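## Task

Pick up the cardboard tube that is on the desk and set it on the floor of the tray on that desk so that it lies completely within the tray's walls. At the end the tray must be flat and still resting almost wholly on the desk. The robot must have released the tube and pulled away, must be upright rather than fallen or tilted (either fails), and the result must hold without the robot supporting anything.

## Robot and tools

ROBOT. A wheeled cart with two SO101-style arms (left_arm, right_arm), each ending in a gripper with one fixed and one swinging jaw, plus a pan/tilt head carrying head_camera. Each hand also has a wrist camera (left_wrist_camera, right_wrist_camera). The cart is 0.53 m wide and spans x = -0.35 to 0.07 m. Arm pan axes sit at x = -0.060, y = +0.155 (left) and -0.155 (right); shoulders are 0.03 m out from the pan axis and 0.89 m high. Link lengths: upper arm 0.116, forearm 0.135, hand 0.162 m. A fixed-jaw tip reaches about 0.44 m from its pan axis at most, and cannot go below about 0.55 m above the floor, so the desk must be within that band.

FRAMES. Base frame: origin on the floor between the drive wheels, x ahead, y to the left, z up. Reported left_hand and right_hand are positions of each fixed-jaw tip in this frame; a held object sits next to that tip on the swinging-jaw side. Hand axes: z along the fingers, y pointing from swinging jaw to fixed jaw. Odometry frame is where the base frame was when the scene began; base_odometry counts wheel rotation, so slip shows up as motion. Heading is positive leftward, range -3.142 to 3.142.

execute_actions. Argument "actions": a list holding zero or one action. An action may have "base", "joints", or both, started together. "base" holds exactly one key: {"translate_m": d}, a relative straight drive in metres from the current spot, forward positive, -1.4 to 1.4; or {"rotate_rad": d}, a relative turn in place in radians, counter-clockwise positive, -3.2 to 3.2. No sideways motion. "joints" is one dictionary keyed by joint name, each value an absolute target in radians (not an offset); list only the joints you want to set. Names and ranges: head_pan_rad -3.2..3.2 (0 ahead, + left); head_tilt_rad -0.76..1.45 (0 level, + down); for each arm prefix left_arm_ or right_arm_: shoulder_pan_rad -1.919..1.919, shoulder_lift_rad -1.745..1.745, elbow_flex_rad -1.69..1.58, wrist_flex_rad -1.658..1.658, wrist_roll_rad -2.743..2.841, gripper_rad 0..1.919. Optional "cameras": list of head_camera, left_wrist_camera, right_wrist_camera or all; omitted/null means all, [] means none. Any bad key or out-of-range number rejects the whole call with no motion. An empty list just reports state and images. Joints left out may keep pushing toward an earlier target.

JOINT MEANINGS. Pan: at 0 the left arm points left, the right arm right; positive is clockwise seen from above; straight ahead is +1.571 for left, -1.571 for right. Lift, elbow, wrist_flex all 0: upper arm tilted 0.24 rad outward from vertical, forearm and fingers horizontal; positive bends downward. Their sum gives the finger angle below horizontal (1.571 = pointing down, only reachable with the forearm no more than 0.08 rad above horizontal). Wrist roll: -1.522 jaws close across the arm plane with fixed jaw on the left looking outward; 1.619 same with fixed jaw on the right; 0.049 jaws close within the plane. Keep the fixed jaw on the left over furniture, since the hand body then sits above level fingers. Gripper opening at angle 0/0.3/0.6/1/1.919: 0.003/0.026/0.049/0.076/0.106 m. To grip, target somewhat below the contact angle (up to 0.2 rad below); much lower adds nothing and risks tripping the jaw motor.

STOWING. Stowed left: pan -1.75, lift 0.05, elbow 1.35, wrist_flex -1.55, roll -1.52; right identical but pan 1.75. Stow in two steps (wrists first, then the other three), clear of loose objects. Leaving stow, do not move wrists first. Stowed, a spin needs 0.44 m of free radius; turning or reversing next to a desk can snag the cart rear and topple it.

RESULTS. base_status and joint_status per motion: "done" (for base, wheels turned the commanded amount even if slipping), "off_target" (resting short, from load, obstruction or a tripped motor; a holding jaw reads this), "time_out" (target dropped, holding in place), "not_followed" / "joint command not followed" with a cause line (a self-collision check between an arm's links or between arms refused the arm targets; gripper still moves; refused targets may be retried later), "limit_stop_at_motor_heat". on_its_own lists uncommanded motion. A Motor temperatures line lists per-arm values in joint_positions order; MOTOR HOT appears from 55 °C; at 70 °C an OVER-TEMPERATURE FAULT stops the arm until it cools. A stop in one call cancels later motion calls in the same reply.

wait: {"seconds": 0..10}, no new command, returns state and images.
zoom_image: {"camera": name, "region": [x0, y0, x1, y1]} pixels of the latest full image, origin top-left, at most 504x504. Images are 644x476.
read_manual: optional "section" ("licences"); returns licence text only.
finished_scene: {"scene": n}, the current scene number; irreversible, reports success.

CAUTIONS. Loaded or extended joints sag toward gravity; aim past the target by the previous sag. Hand positions may be off by a few cm. A joint stuck more than ~0.30 rad from target for ~2 s trips to 20 % torque; reset by sending a target 0.2 rad beyond the reading on the side away from the offending target (or 0.04 past the range end; a jaw, the end itself). To stop a blocked joint straining, set its target to its reading. Payload roughly 0.4 kg per hand at full reach, 0.7 kg near the pan axis. Never let the arms collide or press hard together. Pulling on things in front can tip the robot. Avoid drops, slams and shoving; loose objects may occasionally get bumped. Release and withdraw before finishing.

Each tool is called after ">>>" as a command line: name --argument value for each argument, lists and objects as JSON in quotes; but a table of rows of numbers goes row by row, as --pt "numbers of a row", without its own name.

## Session

>>> execute_actions --actions '[]'

Scene clock: 0.00 s.
Motor temperatures (°C, as the motors report them): left_arm=[26 27 24 26 26] | right_arm=[24 24 26 28 26]
base_odometry: x=+0.000 y=+0.000 heading=+0.000 (m, m, rad; odometry frame)
base_status: not commanded
joint_positions: head_pan_rad=-0.005 head_tilt_rad=+0.020 left_arm_shoulder_pan_rad=-1.782 left_arm_shoulder_lift_rad=+0.029 left_arm_elbow_flex_rad=+1.291 left_arm_wrist_flex_rad=-1.520 left_arm_wrist_roll_rad=-1.490 left_arm_gripper_rad=+1.920 right_arm_shoulder_pan_rad=+1.784 right_arm_shoulder_lift_rad=+0.007 right_arm_elbow_flex_rad=+1.341 right_arm_wrist_flex_rad=-1.511 right_arm_wrist_roll_rad=-1.534 right_arm_gripper_rad=+1.920
joint_status: not commanded
left_hand: x=-0.3102 y=+0.0934 z=+0.9077 quat_wxyz=(-0.069, -0.628, -0.077, +0.771) (m; base frame)
right_hand: x=-0.3084 y=-0.1091 z=+0.9018 quat_wxyz=(-0.077, +0.643, -0.073, -0.758) (m; base frame)
pictures: head_camera, left_wrist_camera, right_wrist_camera
Images, in order (width x height): head_camera 644x476, left_wrist_camera 644x476, right_wrist_camera 644x476.

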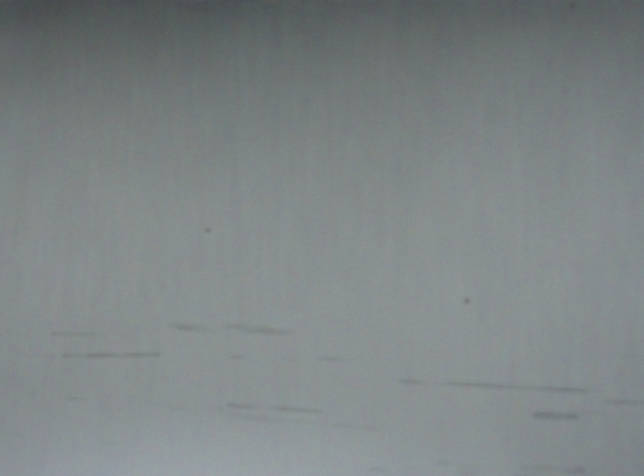

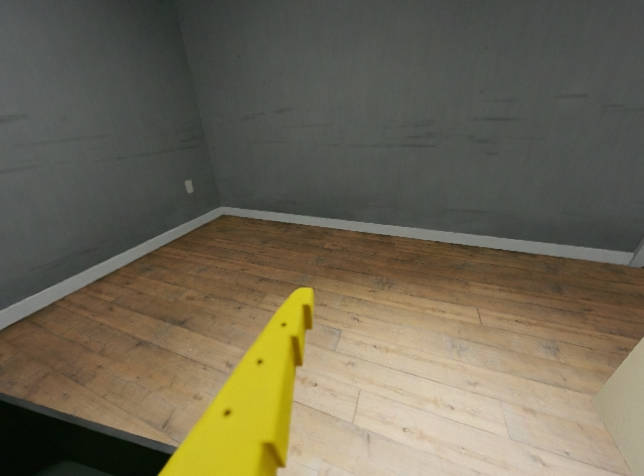

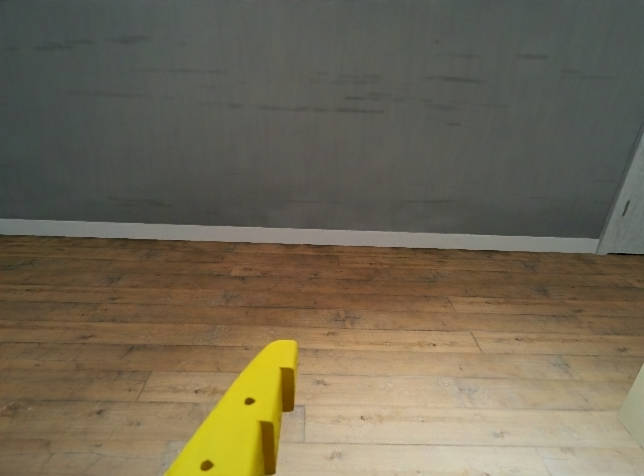

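Look around for the desk.

>>> execute_actions --actions '[{"joints":{"head_pan_rad":1.5,"head_tilt_rad":0.4}}]' --cameras '["head_camera"]'

>>> execute_actions --actions '[{"joints":{"head_pan_rad":-1.5,"head_tilt_rad":0.4}}]' --cameras '["head_camera"]'

Scene clock: 4.00 s.
Motor temperatures (°C, as the motors report them): left_arm=[26 27 24 26 26] | right_arm=[24 24 26 28 26]
base_odometry: x=+0.000 y=+0.000 heading=+0.000 (m, m, rad; odometry frame)
base_status: not commanded
joint_positions: head_pan_rad=+1.490 head_tilt_rad=+0.393 left_arm_shoulder_pan_rad=-1.782 left_arm_shoulder_lift_rad=+0.029 left_arm_elbow_flex_rad=+1.291 left_arm_wrist_flex_rad=-1.520 left_arm_wrist_roll_rad=-1.490 left_arm_gripper_rad=+1.920 right_arm_shoulder_pan_rad=+1.784 right_arm_shoulder_lift_rad=+0.007 right_arm_elbow_flex_rad=+1.341 right_arm_wrist_flex_rad=-1.511 right_arm_wrist_roll_rad=-1.534 right_arm_gripper_rad=+1.920
joint_status: all done
left_hand: x=-0.3102 y=+0.0934 z=+0.9077 quat_wxyz=(-0.069, -0.628, -0.077, +0.771) (m; base frame)
right_hand: x=-0.3084 y=-0.1091 z=+0.9018 quat_wxyz=(-0.077, +0.643, -0.073, -0.758) (m; base frame)
pictures: head_camera
Images, in order (width x height): head_camera 644x476.

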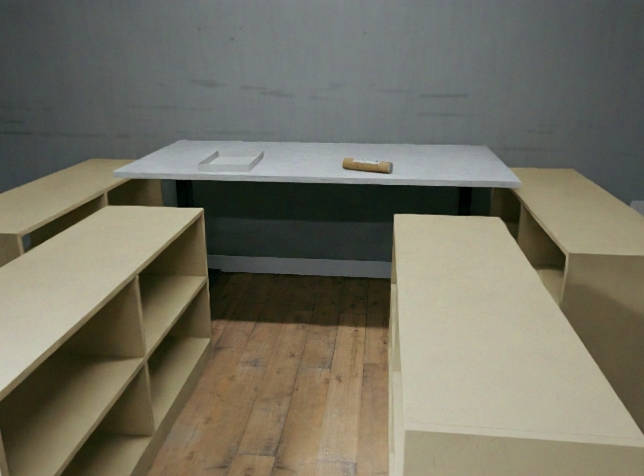

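Scene clock: 6.80 s.
Motor temperatures (°C, as the motors report them): left_arm=[26 27 24 26 26] | right_arm=[24 24 26 28 26]
base_odometry: x=+0.000 y=+0.000 heading=+0.000 (m, m, rad; odometry frame)
base_status: not commanded
joint_positions: head_pan_rad=-1.490 head_tilt_rad=+0.393 left_arm_shoulder_pan_rad=-1.782 left_arm_shoulder_lift_rad=+0.029 left_arm_elbow_flex_rad=+1.291 left_arm_wrist_flex_rad=-1.520 left_arm_wrist_roll_rad=-1.490 left_arm_gripper_rad=+1.920 right_arm_shoulder_pan_rad=+1.784 right_arm_shoulder_lift_rad=+0.007 right_arm_elbow_flex_rad=+1.341 right_arm_wrist_flex_rad=-1.511 right_arm_wrist_roll_rad=-1.534 right_arm_gripper_rad=+1.920
joint_status: all done
left_hand: x=-0.3102 y=+0.0934 z=+0.9077 quat_wxyz=(-0.069, -0.628, -0.077, +0.771) (m; base frame)
right_hand: x=-0.3084 y=-0.1091 z=+0.9018 quat_wxyz=(-0.077, +0.643, -0.073, -0.758) (m; base frame)
pictures: head_camera
Images, in order (width x height): head_camera 644x476.

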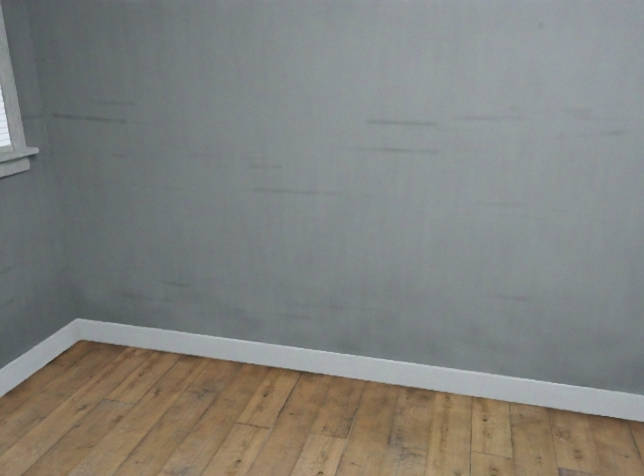

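>>> execute_actions --actions '[{"base":{"rotate_rad":1.57},"joints":{"head_pan_rad":0,"head_tilt_rad":0.4}}]' --cameras '["head_camera"]'

Scene clock: 10.87 s.
Motor temperatures (°C, as the motors report them): left_arm=[26 27 24 26 26] | right_arm=[24 24 26 28 26]
base_odometry: x=-0.001 y=+0.000 heading=+1.569 (m, m, rad; odometry frame)
base_status: done
joint_positions: head_pan_rad=-0.010 head_tilt_rad=+0.393 left_arm_shoulder_pan_rad=-1.782 left_arm_shoulder_lift_rad=+0.029 left_arm_elbow_flex_rad=+1.291 left_arm_wrist_flex_rad=-1.520 left_arm_wrist_roll_rad=-1.490 left_arm_gripper_rad=+1.920 right_arm_shoulder_pan_rad=+1.784 right_arm_shoulder_lift_rad=+0.007 right_arm_elbow_flex_rad=+1.341 right_arm_wrist_flex_rad=-1.511 right_arm_wrist_roll_rad=-1.534 right_arm_gripper_rad=+1.920
joint_status: all done
left_hand: x=-0.3102 y=+0.0934 z=+0.9077 quat_wxyz=(-0.069, -0.628, -0.077, +0.771) (m; base frame)
right_hand: x=-0.3084 y=-0.1091 z=+0.9018 quat_wxyz=(-0.077, +0.643, -0.073, -0.758) (m; base frame)
pictures: head_camera
Images, in order (width x height): head_camera 644x476.

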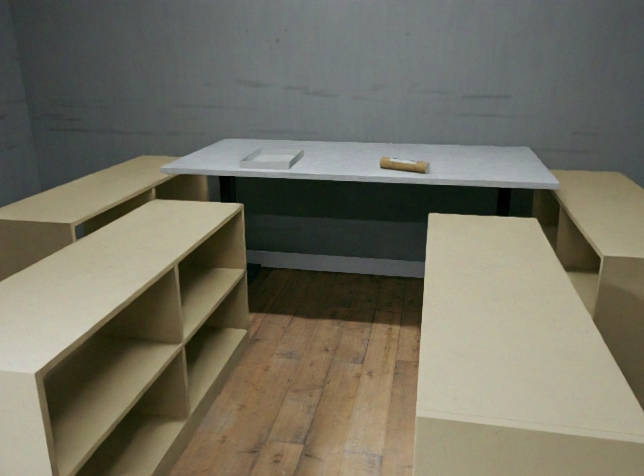

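>>> execute_actions --actions '[{"joints":{"head_pan_rad":0,"head_tilt_rad":0.9}}]' --cameras '["head_camera"]'

Scene clock: 15.07 s.
Motor temperatures (°C, as the motors report them): left_arm=[26 27 24 26 26] | right_arm=[24 24 26 28 26]
base_odometry: x=-0.001 y=+0.000 heading=+1.569 (m, m, rad; odometry frame)
base_status: not commanded
joint_positions: head_pan_rad=-0.010 head_tilt_rad=+0.895 left_arm_shoulder_pan_rad=-1.782 left_arm_shoulder_lift_rad=+0.029 left_arm_elbow_flex_rad=+1.291 left_arm_wrist_flex_rad=-1.520 left_arm_wrist_roll_rad=-1.490 left_arm_gripper_rad=+1.920 right_arm_shoulder_pan_rad=+1.784 right_arm_shoulder_lift_rad=+0.007 right_arm_elbow_flex_rad=+1.341 right_arm_wrist_flex_rad=-1.511 right_arm_wrist_roll_rad=-1.534 right_arm_gripper_rad=+1.920
joint_status: all done
left_hand: x=-0.3102 y=+0.0934 z=+0.9077 quat_wxyz=(-0.069, -0.628, -0.077, +0.771) (m; base frame)
right_hand: x=-0.3084 y=-0.1091 z=+0.9018 quat_wxyz=(-0.077, +0.643, -0.073, -0.758) (m; base frame)
pictures: head_camera
Images, in order (width x height): head_camera 644x476.

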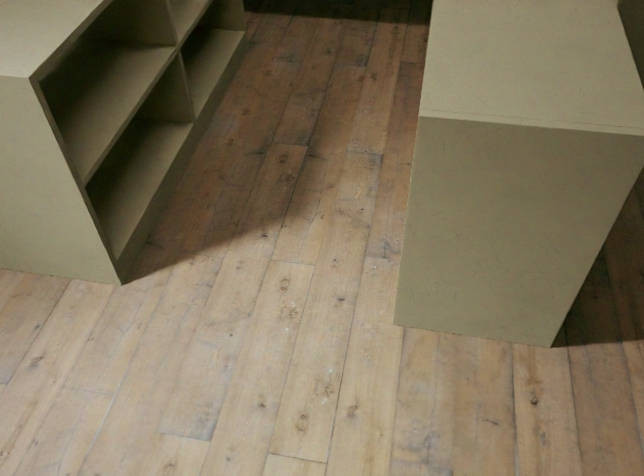

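>>> execute_actions --actions '[{"base":{"rotate_rad":0.677}}]' --cameras '[]'

>>> execute_actions --actions '[{"base":{"translate_m":0.39}}]' --cameras '[]'

>>> execute_actions --actions '[{"base":{"rotate_rad":-0.867},"joints":{"head_tilt_rad":0.7}}]' --cameras '["head_camera"]'

Scene clock: 22.87 s.
Motor temperatures (°C, as the motors report them): left_arm=[26 27 24 26 26] | right_arm=[24 24 26 28 26]
base_odometry: x=-0.001 y=-0.001 heading=+2.245 (m, m, rad; odometry frame)
base_status: done
joint_positions: head_pan_rad=-0.010 head_tilt_rad=+0.895 left_arm_shoulder_pan_rad=-1.782 left_arm_shoulder_lift_rad=+0.029 left_arm_elbow_flex_rad=+1.291 left_arm_wrist_flex_rad=-1.520 left_arm_wrist_roll_rad=-1.490 left_arm_gripper_rad=+1.920 right_arm_shoulder_pan_rad=+1.784 right_arm_shoulder_lift_rad=+0.007 right_arm_elbow_flex_rad=+1.341 right_arm_wrist_flex_rad=-1.511 right_arm_wrist_roll_rad=-1.534 right_arm_gripper_rad=+1.920
joint_status: not commanded
left_hand: x=-0.3102 y=+0.0934 z=+0.9077 quat_wxyz=(-0.069, -0.628, -0.077, +0.771) (m; base frame)
right_hand: x=-0.3084 y=-0.1091 z=+0.9018 quat_wxyz=(-0.077, +0.643, -0.073, -0.758) (m; base frame)
pictures: none
No camera images: the call's "cameras" was empty. Leave "cameras" out to get every camera's image.

Scene clock: 25.73 s.
Motor temperatures (°C, as the motors report them): left_arm=[26 27 24 26 26] | right_arm=[24 24 26 28 26]
base_odometry: x=-0.245 y=+0.303 heading=+2.246 (m, m, rad; odometry frame)
base_status: done
joint_positions: head_pan_rad=-0.010 head_tilt_rad=+0.895 left_arm_shoulder_pan_rad=-1.782 left_arm_shoulder_lift_rad=+0.029 left_arm_elbow_flex_rad=+1.291 left_arm_wrist_flex_rad=-1.520 left_arm_wrist_roll_rad=-1.490 left_arm_gripper_rad=+1.920 right_arm_shoulder_pan_rad=+1.784 right_arm_shoulder_lift_rad=+0.007 right_arm_elbow_flex_rad=+1.341 right_arm_wrist_flex_rad=-1.511 right_arm_wrist_roll_rad=-1.534 right_arm_gripper_rad=+1.920
joint_status: not commanded
left_hand: x=-0.3102 y=+0.0934 z=+0.9077 quat_wxyz=(-0.069, -0.628, -0.077, +0.771) (m; base frame)
right_hand: x=-0.3084 y=-0.1091 z=+0.9018 quat_wxyz=(-0.077, +0.643, -0.073, -0.758) (m; base frame)
pictures: none
No camera images: the call's "cameras" was empty. Leave "cameras" out to get every camera's image.

Scene clock: 27.50 s.
Motor temperatures (°C, as the motors report them): left_arm=[26 27 24 26 26] | right_arm=[24 24 26 28 26]
base_odometry: x=-0.245 y=+0.303 heading=+1.380 (m, m, rad; odometry frame)
base_status: done
joint_positions: head_pan_rad=-0.010 head_tilt_rad=+0.714 left_arm_shoulder_pan_rad=-1.782 left_arm_shoulder_lift_rad=+0.029 left_arm_elbow_flex_rad=+1.291 left_arm_wrist_flex_rad=-1.520 left_arm_wrist_roll_rad=-1.490 left_arm_gripper_rad=+1.920 right_arm_shoulder_pan_rad=+1.784 right_arm_shoulder_lift_rad=+0.007 right_arm_elbow_flex_rad=+1.341 right_arm_wrist_flex_rad=-1.511 right_arm_wrist_roll_rad=-1.534 right_arm_gripper_rad=+1.920
joint_status: all done
left_hand: x=-0.3102 y=+0.0934 z=+0.9077 quat_wxyz=(-0.069, -0.628, -0.077, +0.771) (m; base frame)
right_hand: x=-0.3084 y=-0.1091 z=+0.9018 quat_wxyz=(-0.077, +0.643, -0.073, -0.758) (m; base frame)
pictures: head_camera
Images, in order (width x height): head_camera 644x476.

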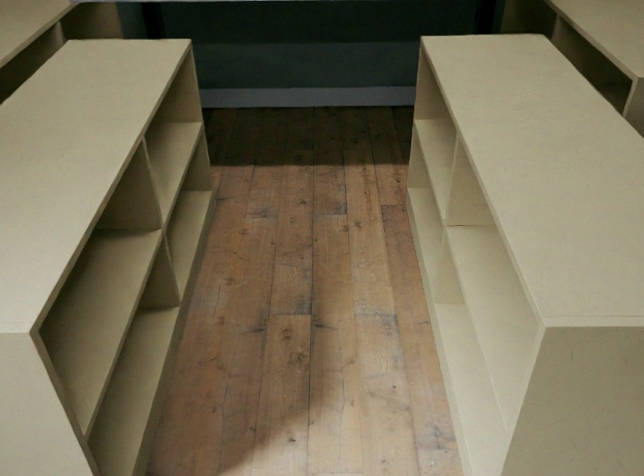

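>>> execute_actions --actions '[{"base":{"translate_m":1.2}}]' --cameras '["head_camera"]'

Scene clock: 36.20 s.
Motor temperatures (°C, as the motors report them): left_arm=[26 27 24 26 26] | right_arm=[24 24 26 28 26]
base_odometry: x=-0.017 y=+1.481 heading=+1.382 (m, m, rad; odometry frame)
base_status: done
joint_positions: head_pan_rad=-0.010 head_tilt_rad=+0.714 left_arm_shoulder_pan_rad=-1.782 left_arm_shoulder_lift_rad=+0.029 left_arm_elbow_flex_rad=+1.291 left_arm_wrist_flex_rad=-1.520 left_arm_wrist_roll_rad=-1.490 left_arm_gripper_rad=+1.920 right_arm_shoulder_pan_rad=+1.784 right_arm_shoulder_lift_rad=+0.007 right_arm_elbow_flex_rad=+1.341 right_arm_wrist_flex_rad=-1.511 right_arm_wrist_roll_rad=-1.534 right_arm_gripper_rad=+1.920
joint_status: not commanded
left_hand: x=-0.3102 y=+0.0934 z=+0.9077 quat_wxyz=(-0.069, -0.628, -0.077, +0.771) (m; base frame)
right_hand: x=-0.3084 y=-0.1091 z=+0.9018 quat_wxyz=(-0.077, +0.643, -0.073, -0.758) (m; base frame)
pictures: head_camera
Images, in order (width x height): head_camera 644x476.

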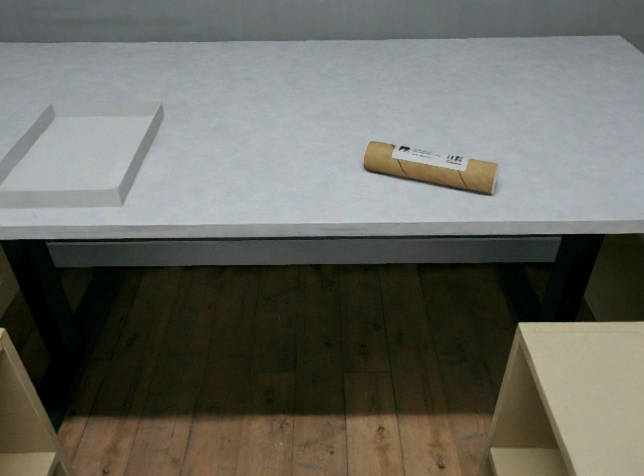

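>>> execute_actions --actions '[{"base":{"translate_m":0.40},"joints":{"head_tilt_rad":1.0}}]' --cameras '["head_camera"]'

Scene clock: 52.23 s.
Motor temperatures (°C, as the motors report them): left_arm=[26 27 24 26 26] | right_arm=[24 24 26 28 26]
base_odometry: x=+0.062 y=+1.869 heading=+1.372 (m, m, rad; odometry frame)
base_status: translate_m time_out (by the wheels' count: +0.396 of +0.400)
joint_positions: head_pan_rad=-0.010 head_tilt_rad=+0.995 left_arm_shoulder_pan_rad=-1.782 left_arm_shoulder_lift_rad=+0.029 left_arm_elbow_flex_rad=+1.291 left_arm_wrist_flex_rad=-1.520 left_arm_wrist_roll_rad=-1.490 left_arm_gripper_rad=+1.920 right_arm_shoulder_pan_rad=+1.784 right_arm_shoulder_lift_rad=+0.007 right_arm_elbow_flex_rad=+1.341 right_arm_wrist_flex_rad=-1.511 right_arm_wrist_roll_rad=-1.534 right_arm_gripper_rad=+1.920
joint_status: all done
left_hand: x=-0.3102 y=+0.0934 z=+0.9077 quat_wxyz=(-0.069, -0.628, -0.077, +0.771) (m; base frame)
right_hand: x=-0.3084 y=-0.1091 z=+0.9018 quat_wxyz=(-0.077, +0.643, -0.073, -0.758) (m; base frame)
pictures: head_camera
Images, in order (width x height): head_camera 644x476.

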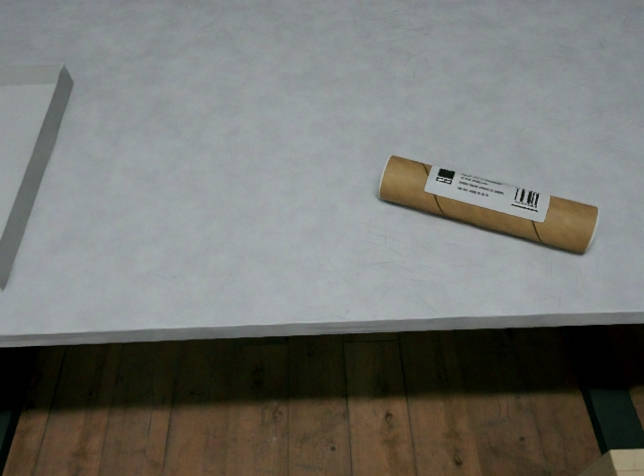

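>>> execute_actions --actions '[{"joints":{"head_pan_rad":0.6,"head_tilt_rad":0.9}}]' --cameras '["head_camera"]'

Scene clock: 57.57 s.
Motor temperatures (°C, as the motors report them): left_arm=[26 27 24 26 26] | right_arm=[24 24 26 28 26]
base_odometry: x=+0.062 y=+1.869 heading=+1.372 (m, m, rad; odometry frame)
base_status: not commanded
joint_positions: head_pan_rad=+0.590 head_tilt_rad=+0.915 left_arm_shoulder_pan_rad=-1.782 left_arm_shoulder_lift_rad=+0.029 left_arm_elbow_flex_rad=+1.291 left_arm_wrist_flex_rad=-1.520 left_arm_wrist_roll_rad=-1.490 left_arm_gripper_rad=+1.920 right_arm_shoulder_pan_rad=+1.784 right_arm_shoulder_lift_rad=+0.007 right_arm_elbow_flex_rad=+1.341 right_arm_wrist_flex_rad=-1.511 right_arm_wrist_roll_rad=-1.534 right_arm_gripper_rad=+1.920
joint_status: all done
left_hand: x=-0.3102 y=+0.0934 z=+0.9077 quat_wxyz=(-0.069, -0.628, -0.077, +0.771) (m; base frame)
right_hand: x=-0.3084 y=-0.1091 z=+0.9018 quat_wxyz=(-0.077, +0.643, -0.073, -0.758) (m; base frame)
pictures: head_camera
Images, in order (width x height): head_camera 644x476.

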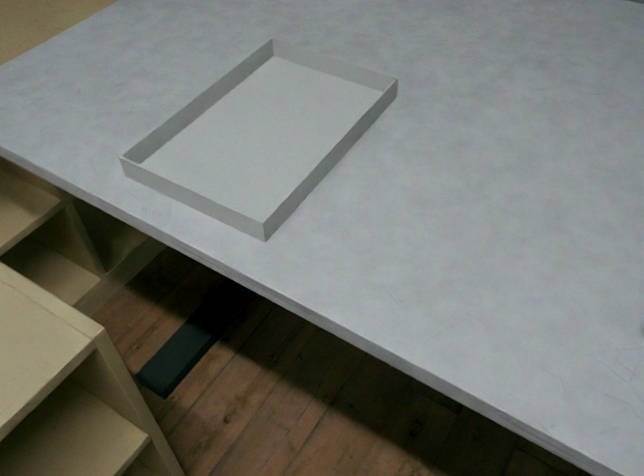

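>>> execute_actions --actions '[{"joints":{"right_arm_shoulder_pan_rad":-1.5,"head_pan_rad":-0.2,"head_tilt_rad":0.9}}]' --cameras '["head_camera"]'

Scene clock: 70.77 s.
Motor temperatures (°C, as the motors report them): left_arm=[26 27 24 26 26] | right_arm=[24 24 26 28 26]
base_odometry: x=+0.062 y=+1.869 heading=+1.372 (m, m, rad; odometry frame)
base_status: not commanded
joint_positions: head_pan_rad=-0.190 head_tilt_rad=+0.915 left_arm_shoulder_pan_rad=-1.782 left_arm_shoulder_lift_rad=+0.029 left_arm_elbow_flex_rad=+1.291 left_arm_wrist_flex_rad=-1.520 left_arm_wrist_roll_rad=-1.490 left_arm_gripper_rad=+1.920 right_arm_shoulder_pan_rad=-1.494 right_arm_shoulder_lift_rad=+0.007 right_arm_elbow_flex_rad=+1.341 right_arm_wrist_flex_rad=-1.511 right_arm_wrist_roll_rad=-1.534 right_arm_gripper_rad=+1.920
joint_status: all done
left_hand: x=-0.3102 y=+0.0934 z=+0.9077 quat_wxyz=(-0.069, -0.628, -0.077, +0.771) (m; base frame)
right_hand: x=+0.1923 y=-0.1667 z=+0.9018 quat_wxyz=(+0.762, +0.029, +0.647, -0.025) (m; base frame)
pictures: head_camera
Images, in order (width x height): head_camera 644x476.

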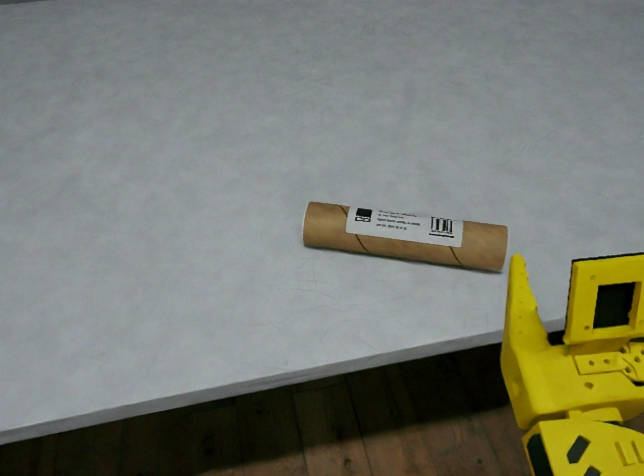

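>>> execute_actions --actions '[{"joints":{"right_arm_shoulder_lift_rad":0.45,"right_arm_elbow_flex_rad":-0.2,"right_arm_wrist_flex_rad":0.85,"right_arm_wrist_roll_rad":0.049,"right_arm_gripper_rad":1.0}}]'

Scene clock: 80.47 s.
Motor temperatures (°C, as the motors report them): left_arm=[26 27 24 26 26] | right_arm=[24 24 26 28 26]
base_odometry: x=+0.062 y=+1.869 heading=+1.372 (m, m, rad; odometry frame)
base_status: not commanded
joint_positions: head_pan_rad=-0.190 head_tilt_rad=+0.915 left_arm_shoulder_pan_rad=-1.782 left_arm_shoulder_lift_rad=+0.029 left_arm_elbow_flex_rad=+1.291 left_arm_wrist_flex_rad=-1.520 left_arm_wrist_roll_rad=-1.490 left_arm_gripper_rad=+1.920 right_arm_shoulder_pan_rad=-1.494 right_arm_shoulder_lift_rad=+0.472 right_arm_elbow_flex_rad=-0.162 right_arm_wrist_flex_rad=+0.842 right_arm_wrist_roll_rad=+0.041 right_arm_gripper_rad=+1.007
joint_status: all done
left_hand: x=-0.3102 y=+0.0934 z=+0.9077 quat_wxyz=(-0.069, -0.628, -0.077, +0.771) (m; base frame)
right_hand: x=+0.2337 y=-0.1780 z=+0.7955 quat_wxyz=(+0.142, -0.662, +0.720, -0.152) (m; base frame)
pictures: head_camera, left_wrist_camera, right_wrist_camera
Images, in order (width x height): head_camera 644x476, left_wrist_camera 644x476, right_wrist_camera 644x476.

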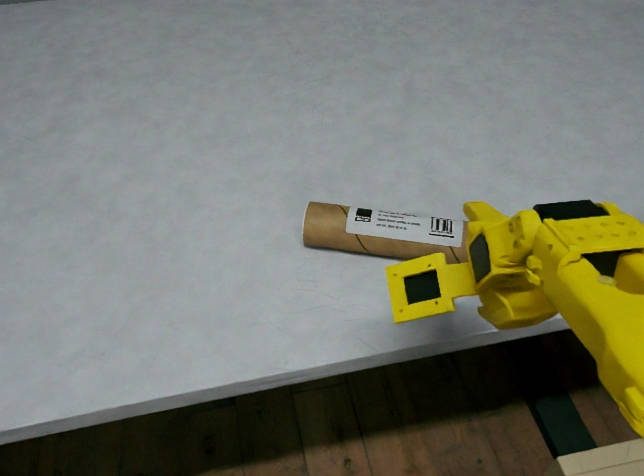

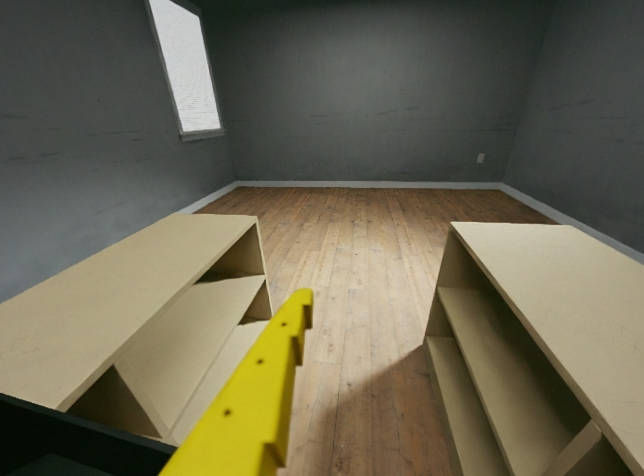

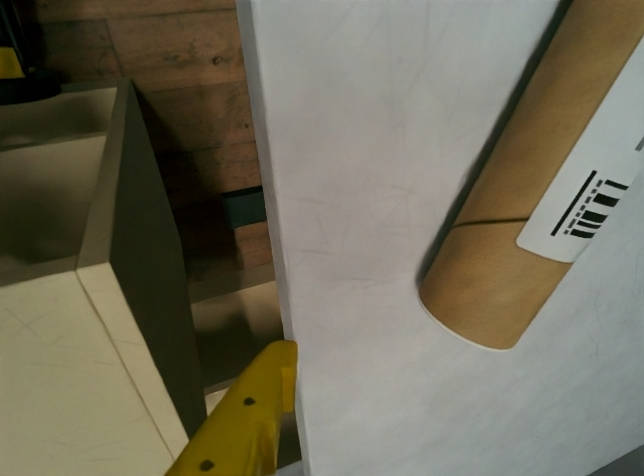

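>>> execute_actions --actions '[{"joints":{"right_arm_shoulder_pan_rad":-1.64}}]' --cameras '[]'

>>> execute_actions --actions '[{"joints":{"right_arm_shoulder_lift_rad":0.67,"right_arm_elbow_flex_rad":-0.34,"right_arm_wrist_flex_rad":0.72}}]' --cameras '["head_camera","right_wrist_camera"]'

Scene clock: 88.83 s.
Motor temperatures (°C, as the motors report them): left_arm=[26 27 24 26 26] | right_arm=[24 24 26 28 26]
base_odometry: x=+0.062 y=+1.869 heading=+1.372 (m, m, rad; odometry frame)
base_status: not commanded
joint_positions: head_pan_rad=-0.190 head_tilt_rad=+0.915 left_arm_shoulder_pan_rad=-1.782 left_arm_shoulder_lift_rad=+0.029 left_arm_elbow_flex_rad=+1.291 left_arm_wrist_flex_rad=-1.520 left_arm_wrist_roll_rad=-1.490 left_arm_gripper_rad=+1.920 right_arm_shoulder_pan_rad=-1.634 right_arm_shoulder_lift_rad=+0.472 right_arm_elbow_flex_rad=-0.164 right_arm_wrist_flex_rad=+0.842 right_arm_wrist_roll_rad=+0.041 right_arm_gripper_rad=+1.007
joint_status: all done
left_hand: x=-0.3102 y=+0.0934 z=+0.9077 quat_wxyz=(-0.069, -0.628, -0.077, +0.771) (m; base frame)
right_hand: x=+0.2344 y=-0.1369 z=+0.7958 quat_wxyz=(+0.153, -0.710, +0.672, -0.142) (m; base frame)
pictures: none
No camera images: the call's "cameras" was empty. Leave "cameras" out to get every camera's image.

Scene clock: 89.73 s.
Motor temperatures (°C, as the motors report them): left_arm=[26 27 24 26 26] | right_arm=[24 24 26 28 26]
base_odometry: x=+0.062 y=+1.869 heading=+1.372 (m, m, rad; odometry frame)
base_status: not commanded
joint_positions: head_pan_rad=-0.190 head_tilt_rad=+0.915 left_arm_shoulder_pan_rad=-1.782 left_arm_shoulder_lift_rad=+0.029 left_arm_elbow_flex_rad=+1.291 left_arm_wrist_flex_rad=-1.520 left_arm_wrist_roll_rad=-1.490 left_arm_gripper_rad=+1.920 right_arm_shoulder_pan_rad=-1.634 right_arm_shoulder_lift_rad=+0.691 right_arm_elbow_flex_rad=-0.303 right_arm_wrist_flex_rad=+0.734 right_arm_wrist_roll_rad=+0.041 right_arm_gripper_rad=+1.007
joint_status: all done
left_hand: x=-0.3102 y=+0.0934 z=+0.9077 quat_wxyz=(-0.069, -0.628, -0.077, +0.771) (m; base frame)
right_hand: x=+0.2526 y=-0.1357 z=+0.7687 quat_wxyz=(+0.163, -0.708, +0.670, -0.152) (m; base frame)
pictures: head_camera, right_wrist_camera
Images, in order (width x height): head_camera 644x476, right_wrist_camera 644x476.

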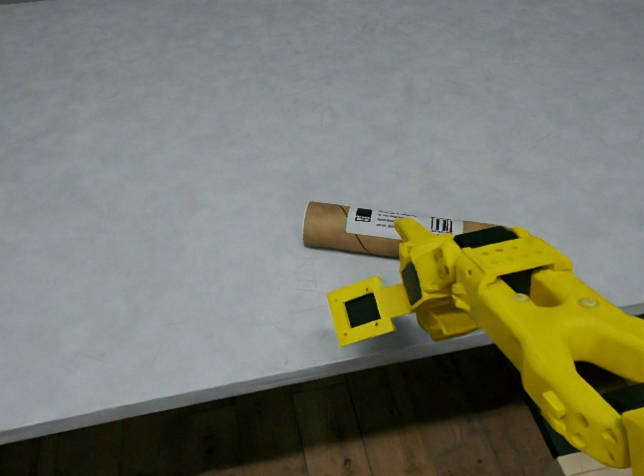

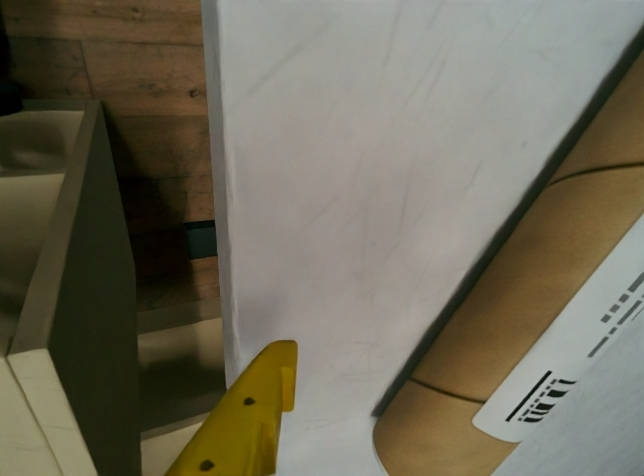

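>>> execute_actions --actions '[{"joints":{"right_arm_gripper_rad":0.2}}]' --cameras '["head_camera","right_wrist_camera"]'

Scene clock: 92.10 s.
Motor temperatures (°C, as the motors report them): left_arm=[26 27 24 26 26] | right_arm=[24 24 26 28 26]
base_odometry: x=+0.062 y=+1.869 heading=+1.372 (m, m, rad; odometry frame)
base_status: not commanded
joint_positions: head_pan_rad=-0.190 head_tilt_rad=+0.915 left_arm_shoulder_pan_rad=-1.782 left_arm_shoulder_lift_rad=+0.029 left_arm_elbow_flex_rad=+1.291 left_arm_wrist_flex_rad=-1.520 left_arm_wrist_roll_rad=-1.490 left_arm_gripper_rad=+1.920 right_arm_shoulder_pan_rad=-1.634 right_arm_shoulder_lift_rad=+0.691 right_arm_elbow_flex_rad=-0.303 right_arm_wrist_flex_rad=+0.734 right_arm_wrist_roll_rad=+0.041 right_arm_gripper_rad=+0.208
joint_status: all done
left_hand: x=-0.3102 y=+0.0934 z=+0.9077 quat_wxyz=(-0.069, -0.628, -0.077, +0.771) (m; base frame)
right_hand: x=+0.2526 y=-0.1357 z=+0.7687 quat_wxyz=(+0.163, -0.708, +0.670, -0.152) (m; base frame)
pictures: head_camera, right_wrist_camera
Images, in order (width x height): head_camera 644x476, right_wrist_camera 644x476.

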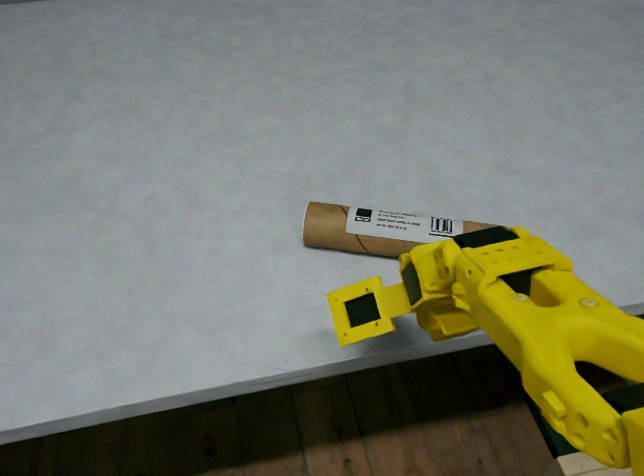

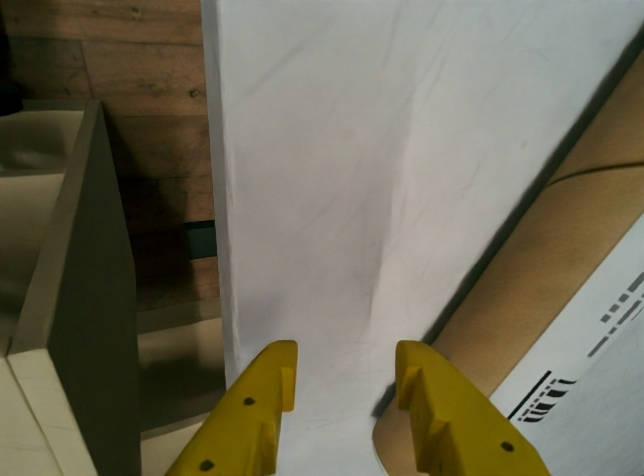

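>>> execute_actions --actions '[{"joints":{"right_arm_gripper_rad":1.2}}]' --cameras '[]'

>>> execute_actions --actions '[{"joints":{"right_arm_shoulder_lift_rad":0.91,"right_arm_elbow_flex_rad":-0.77,"right_arm_wrist_flex_rad":0.90}}]' --cameras '["head_camera","right_wrist_camera"]'

Scene clock: 98.97 s.
Motor temperatures (°C, as the motors report them): left_arm=[26 27 24 26 26] | right_arm=[24 24 26 28 26]
base_odometry: x=+0.062 y=+1.869 heading=+1.372 (m, m, rad; odometry frame)
base_status: not commanded
joint_positions: head_pan_rad=-0.190 head_tilt_rad=+0.915 left_arm_shoulder_pan_rad=-1.782 left_arm_shoulder_lift_rad=+0.029 left_arm_elbow_flex_rad=+1.291 left_arm_wrist_flex_rad=-1.520 left_arm_wrist_roll_rad=-1.490 left_arm_gripper_rad=+1.920 right_arm_shoulder_pan_rad=-1.634 right_arm_shoulder_lift_rad=+0.691 right_arm_elbow_flex_rad=-0.303 right_arm_wrist_flex_rad=+0.734 right_arm_wrist_roll_rad=+0.041 right_arm_gripper_rad=+1.192
joint_status: all done
left_hand: x=-0.3102 y=+0.0934 z=+0.9077 quat_wxyz=(-0.069, -0.628, -0.077, +0.771) (m; base frame)
right_hand: x=+0.2526 y=-0.1357 z=+0.7687 quat_wxyz=(+0.163, -0.708, +0.670, -0.152) (m; base frame)
pictures: none
No camera images: the call's "cameras" was empty. Leave "cameras" out to get every camera's image.

Scene clock: 100.03 s.
Motor temperatures (°C, as the motors report them): left_arm=[26 27 24 26 26] | right_arm=[24 24 26 28 26]
base_odometry: x=+0.062 y=+1.869 heading=+1.372 (m, m, rad; odometry frame)
base_status: not commanded
joint_positions: head_pan_rad=-0.190 head_tilt_rad=+0.915 left_arm_shoulder_pan_rad=-1.782 left_arm_shoulder_lift_rad=+0.029 left_arm_elbow_flex_rad=+1.291 left_arm_wrist_flex_rad=-1.520 left_arm_wrist_roll_rad=-1.490 left_arm_gripper_rad=+1.920 right_arm_shoulder_pan_rad=-1.634 right_arm_shoulder_lift_rad=+0.933 right_arm_elbow_flex_rad=-0.731 right_arm_wrist_flex_rad=+0.893 right_arm_wrist_roll_rad=+0.041 right_arm_gripper_rad=+1.193
joint_status: all done
left_hand: x=-0.3102 y=+0.0934 z=+0.9077 quat_wxyz=(-0.069, -0.628, -0.077, +0.771) (m; base frame)
right_hand: x=+0.2766 y=-0.1342 z=+0.7702 quat_wxyz=(+0.172, -0.706, +0.668, -0.161) (m; base frame)
pictures: head_camera, right_wrist_camera
Images, in order (width x height): head_camera 644x476, right_wrist_camera 644x476.

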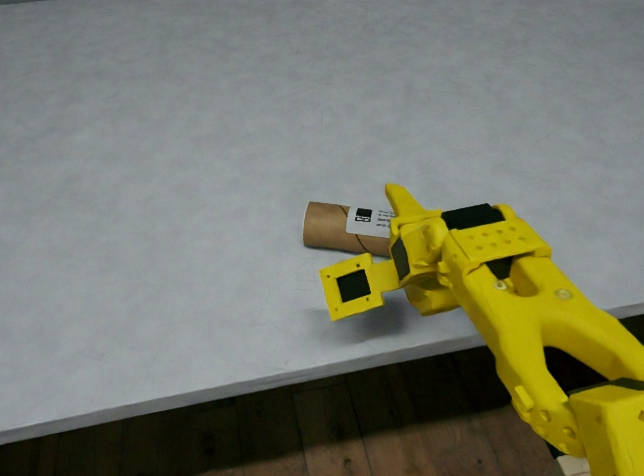

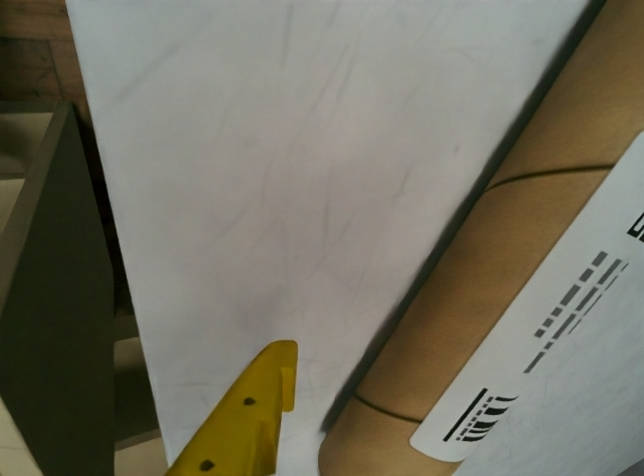

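>>> execute_actions --actions '[{"joints":{"right_arm_gripper_rad":0.2}}]' --cameras '["head_camera","right_wrist_camera"]'

Scene clock: 103.00 s.
Motor temperatures (°C, as the motors report them): left_arm=[26 27 24 26 26] | right_arm=[24 24 26 28 26]
base_odometry: x=+0.062 y=+1.869 heading=+1.372 (m, m, rad; odometry frame)
base_status: not commanded
joint_positions: head_pan_rad=-0.190 head_tilt_rad=+0.915 left_arm_shoulder_pan_rad=-1.782 left_arm_shoulder_lift_rad=+0.029 left_arm_elbow_flex_rad=+1.291 left_arm_wrist_flex_rad=-1.520 left_arm_wrist_roll_rad=-1.490 left_arm_gripper_rad=+1.920 right_arm_shoulder_pan_rad=-1.634 right_arm_shoulder_lift_rad=+0.933 right_arm_elbow_flex_rad=-0.731 right_arm_wrist_flex_rad=+0.893 right_arm_wrist_roll_rad=+0.041 right_arm_gripper_rad=+0.208
joint_status: all done
left_hand: x=-0.3102 y=+0.0934 z=+0.9077 quat_wxyz=(-0.069, -0.628, -0.077, +0.771) (m; base frame)
right_hand: x=+0.2766 y=-0.1342 z=+0.7702 quat_wxyz=(+0.172, -0.706, +0.668, -0.161) (m; base frame)
pictures: head_camera, right_wrist_camera
Images, in order (width x height): head_camera 644x476, right_wrist_camera 644x476.

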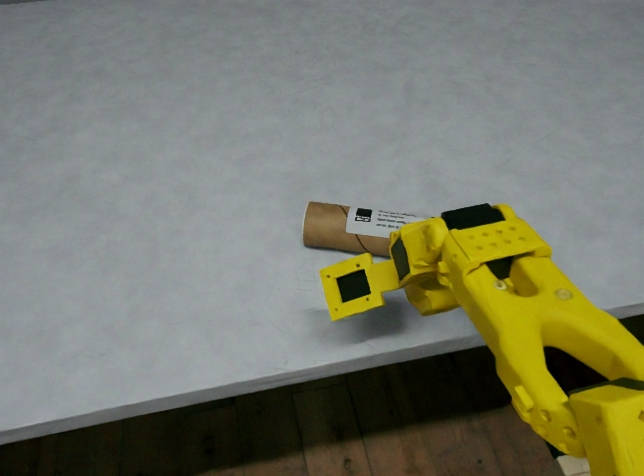

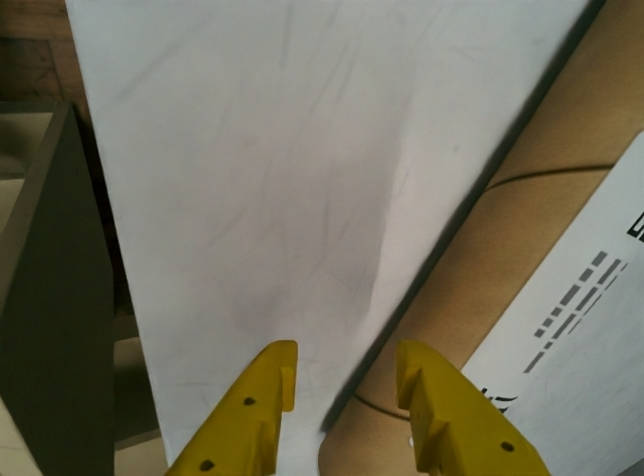

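>>> execute_actions --actions '[{"joints":{"right_arm_gripper_rad":1.2}}]' --cameras '[]'

>>> execute_actions --actions '[{"joints":{"right_arm_shoulder_lift_rad":0.855,"right_arm_elbow_flex_rad":-0.36,"right_arm_wrist_flex_rad":0.34}}]' --cameras '["head_camera","right_wrist_camera"]'

Scene clock: 110.13 s.
Motor temperatures (°C, as the motors report them): left_arm=[26 27 24 26 26] | right_arm=[24 24 26 28 26]
base_odometry: x=+0.062 y=+1.869 heading=+1.372 (m, m, rad; odometry frame)
base_status: not commanded
joint_positions: head_pan_rad=-0.190 head_tilt_rad=+0.915 left_arm_shoulder_pan_rad=-1.782 left_arm_shoulder_lift_rad=+0.029 left_arm_elbow_flex_rad=+1.291 left_arm_wrist_flex_rad=-1.520 left_arm_wrist_roll_rad=-1.490 left_arm_gripper_rad=+1.920 right_arm_shoulder_pan_rad=-1.634 right_arm_shoulder_lift_rad=+0.933 right_arm_elbow_flex_rad=-0.733 right_arm_wrist_flex_rad=+0.893 right_arm_wrist_roll_rad=+0.041 right_arm_gripper_rad=+1.192
joint_status: all done
left_hand: x=-0.3102 y=+0.0934 z=+0.9077 quat_wxyz=(-0.069, -0.628, -0.077, +0.771) (m; base frame)
right_hand: x=+0.2768 y=-0.1342 z=+0.7705 quat_wxyz=(+0.173, -0.706, +0.668, -0.161) (m; base frame)
pictures: none
No camera images: the call's "cameras" was empty. Leave "cameras" out to get every camera's image.

Scene clock: 111.33 s.
Motor temperatures (°C, as the motors report them): left_arm=[26 27 24 26 26] | right_arm=[24 24 26 28 26]
base_odometry: x=+0.062 y=+1.869 heading=+1.372 (m, m, rad; odometry frame)
base_status: not commanded
joint_positions: head_pan_rad=-0.190 head_tilt_rad=+0.915 left_arm_shoulder_pan_rad=-1.782 left_arm_shoulder_lift_rad=+0.029 left_arm_elbow_flex_rad=+1.291 left_arm_wrist_flex_rad=-1.520 left_arm_wrist_roll_rad=-1.490 left_arm_gripper_rad=+1.920 right_arm_shoulder_pan_rad=-1.634 right_arm_shoulder_lift_rad=+0.915 right_arm_elbow_flex_rad=-0.359 right_arm_wrist_flex_rad=+0.356 right_arm_wrist_roll_rad=+0.041 right_arm_gripper_rad=+1.193
joint_status: all done
left_hand: x=-0.3102 y=+0.0934 z=+0.9077 quat_wxyz=(-0.069, -0.628, -0.077, +0.771) (m; base frame)
right_hand: x=+0.2853 y=-0.1337 z=+0.7418 quat_wxyz=(+0.236, -0.687, +0.650, -0.220) (m; base frame)
pictures: head_camera, right_wrist_camera
Images, in order (width x height): head_camera 644x476, right_wrist_camera 644x476.

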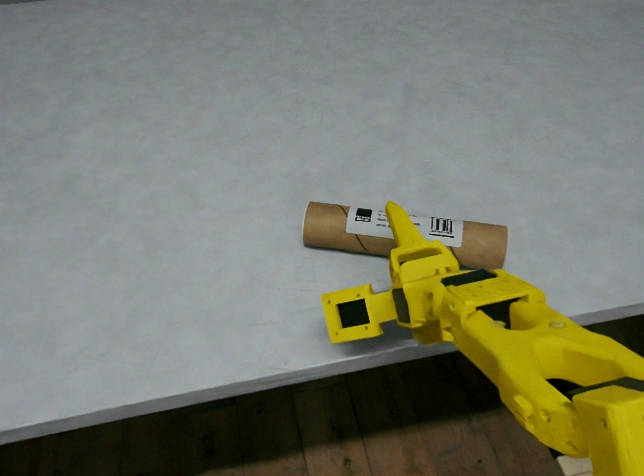

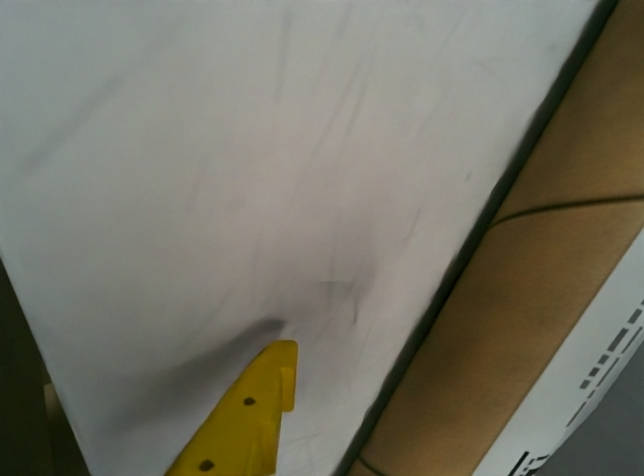

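Moving jaw is now over the tube's middle and the fixed tip is near the table. Close.

>>> execute_actions --actions '[{"joints":{"right_arm_gripper_rad":0.2}}]' --cameras '["head_camera","right_wrist_camera"]'

Scene clock: 113.83 s.
Motor temperatures (°C, as the motors report them): left_arm=[26 27 24 26 26] | right_arm=[24 24 26 28 26]
base_odometry: x=+0.062 y=+1.869 heading=+1.372 (m, m, rad; odometry frame)
base_status: not commanded
joint_positions: head_pan_rad=-0.190 head_tilt_rad=+0.915 left_arm_shoulder_pan_rad=-1.782 left_arm_shoulder_lift_rad=+0.029 left_arm_elbow_flex_rad=+1.291 left_arm_wrist_flex_rad=-1.520 left_arm_wrist_roll_rad=-1.490 left_arm_gripper_rad=+1.920 right_arm_shoulder_pan_rad=-1.634 right_arm_shoulder_lift_rad=+0.915 right_arm_elbow_flex_rad=-0.359 right_arm_wrist_flex_rad=+0.356 right_arm_wrist_roll_rad=+0.041 right_arm_gripper_rad=+0.208
joint_status: all done
left_hand: x=-0.3102 y=+0.0934 z=+0.9077 quat_wxyz=(-0.069, -0.628, -0.077, +0.771) (m; base frame)
right_hand: x=+0.2853 y=-0.1337 z=+0.7418 quat_wxyz=(+0.236, -0.687, +0.650, -0.220) (m; base frame)
pictures: head_camera, right_wrist_camera
Images, in order (width x height): head_camera 644x476, right_wrist_camera 644x476.

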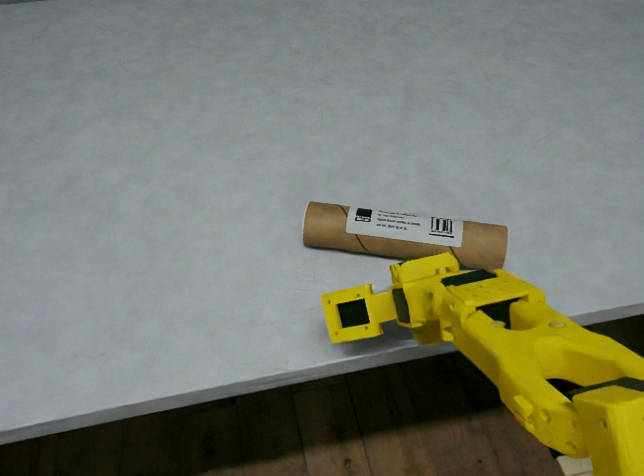

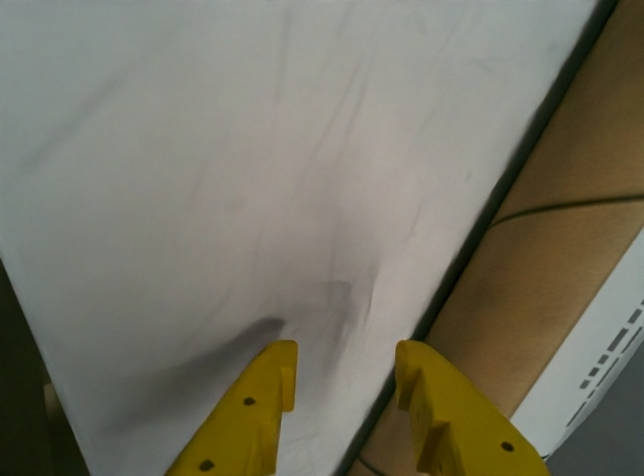

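>>> execute_actions --actions '[{"joints":{"right_arm_gripper_rad":1.3}}]' --cameras '[]'

>>> execute_actions --actions '[{"joints":{"right_arm_shoulder_lift_rad":1.02,"right_arm_elbow_flex_rad":-0.51,"right_arm_wrist_flex_rad":0.12}}]' --cameras '["head_camera","right_wrist_camera"]'

Scene clock: 120.67 s.
Motor temperatures (°C, as the motors report them): left_arm=[26 27 24 26 26] | right_arm=[24 24 26 28 26]
base_odometry: x=+0.062 y=+1.869 heading=+1.372 (m, m, rad; odometry frame)
base_status: not commanded
joint_positions: head_pan_rad=-0.190 head_tilt_rad=+0.915 left_arm_shoulder_pan_rad=-1.782 left_arm_shoulder_lift_rad=+0.029 left_arm_elbow_flex_rad=+1.291 left_arm_wrist_flex_rad=-1.520 left_arm_wrist_roll_rad=-1.490 left_arm_gripper_rad=+1.920 right_arm_shoulder_pan_rad=-1.634 right_arm_shoulder_lift_rad=+0.915 right_arm_elbow_flex_rad=-0.359 right_arm_wrist_flex_rad=+0.356 right_arm_wrist_roll_rad=+0.041 right_arm_gripper_rad=+1.292
joint_status: all done
left_hand: x=-0.3102 y=+0.0934 z=+0.9077 quat_wxyz=(-0.069, -0.628, -0.077, +0.771) (m; base frame)
right_hand: x=+0.2853 y=-0.1337 z=+0.7418 quat_wxyz=(+0.236, -0.687, +0.650, -0.220) (m; base frame)
pictures: none
No camera images: the call's "cameras" was empty. Leave "cameras" out to get every camera's image.

Scene clock: 121.57 s.
Motor temperatures (°C, as the motors report them): left_arm=[26 27 24 26 26] | right_arm=[24 24 26 28 26]
base_odometry: x=+0.062 y=+1.869 heading=+1.372 (m, m, rad; odometry frame)
base_status: not commanded
joint_positions: head_pan_rad=-0.190 head_tilt_rad=+0.915 left_arm_shoulder_pan_rad=-1.782 left_arm_shoulder_lift_rad=+0.029 left_arm_elbow_flex_rad=+1.291 left_arm_wrist_flex_rad=-1.520 left_arm_wrist_roll_rad=-1.490 left_arm_gripper_rad=+1.920 right_arm_shoulder_pan_rad=-1.634 right_arm_shoulder_lift_rad=+1.045 right_arm_elbow_flex_rad=-0.472 right_arm_wrist_flex_rad=+0.137 right_arm_wrist_roll_rad=+0.041 right_arm_gripper_rad=+1.293
joint_status: all done
left_hand: x=-0.3102 y=+0.0934 z=+0.9077 quat_wxyz=(-0.069, -0.628, -0.077, +0.771) (m; base frame)
right_hand: x=+0.3138 y=-0.1319 z=+0.7468 quat_wxyz=(+0.305, -0.660, +0.625, -0.284) (m; base frame)
pictures: head_camera, right_wrist_camera
Images, in order (width x height): head_camera 644x476, right_wrist_camera 644x476.

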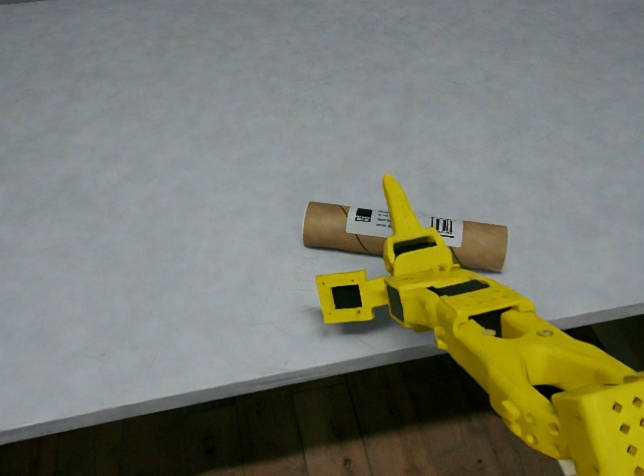

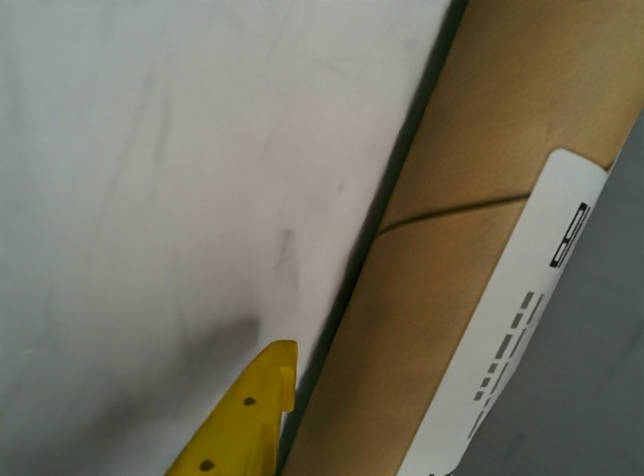

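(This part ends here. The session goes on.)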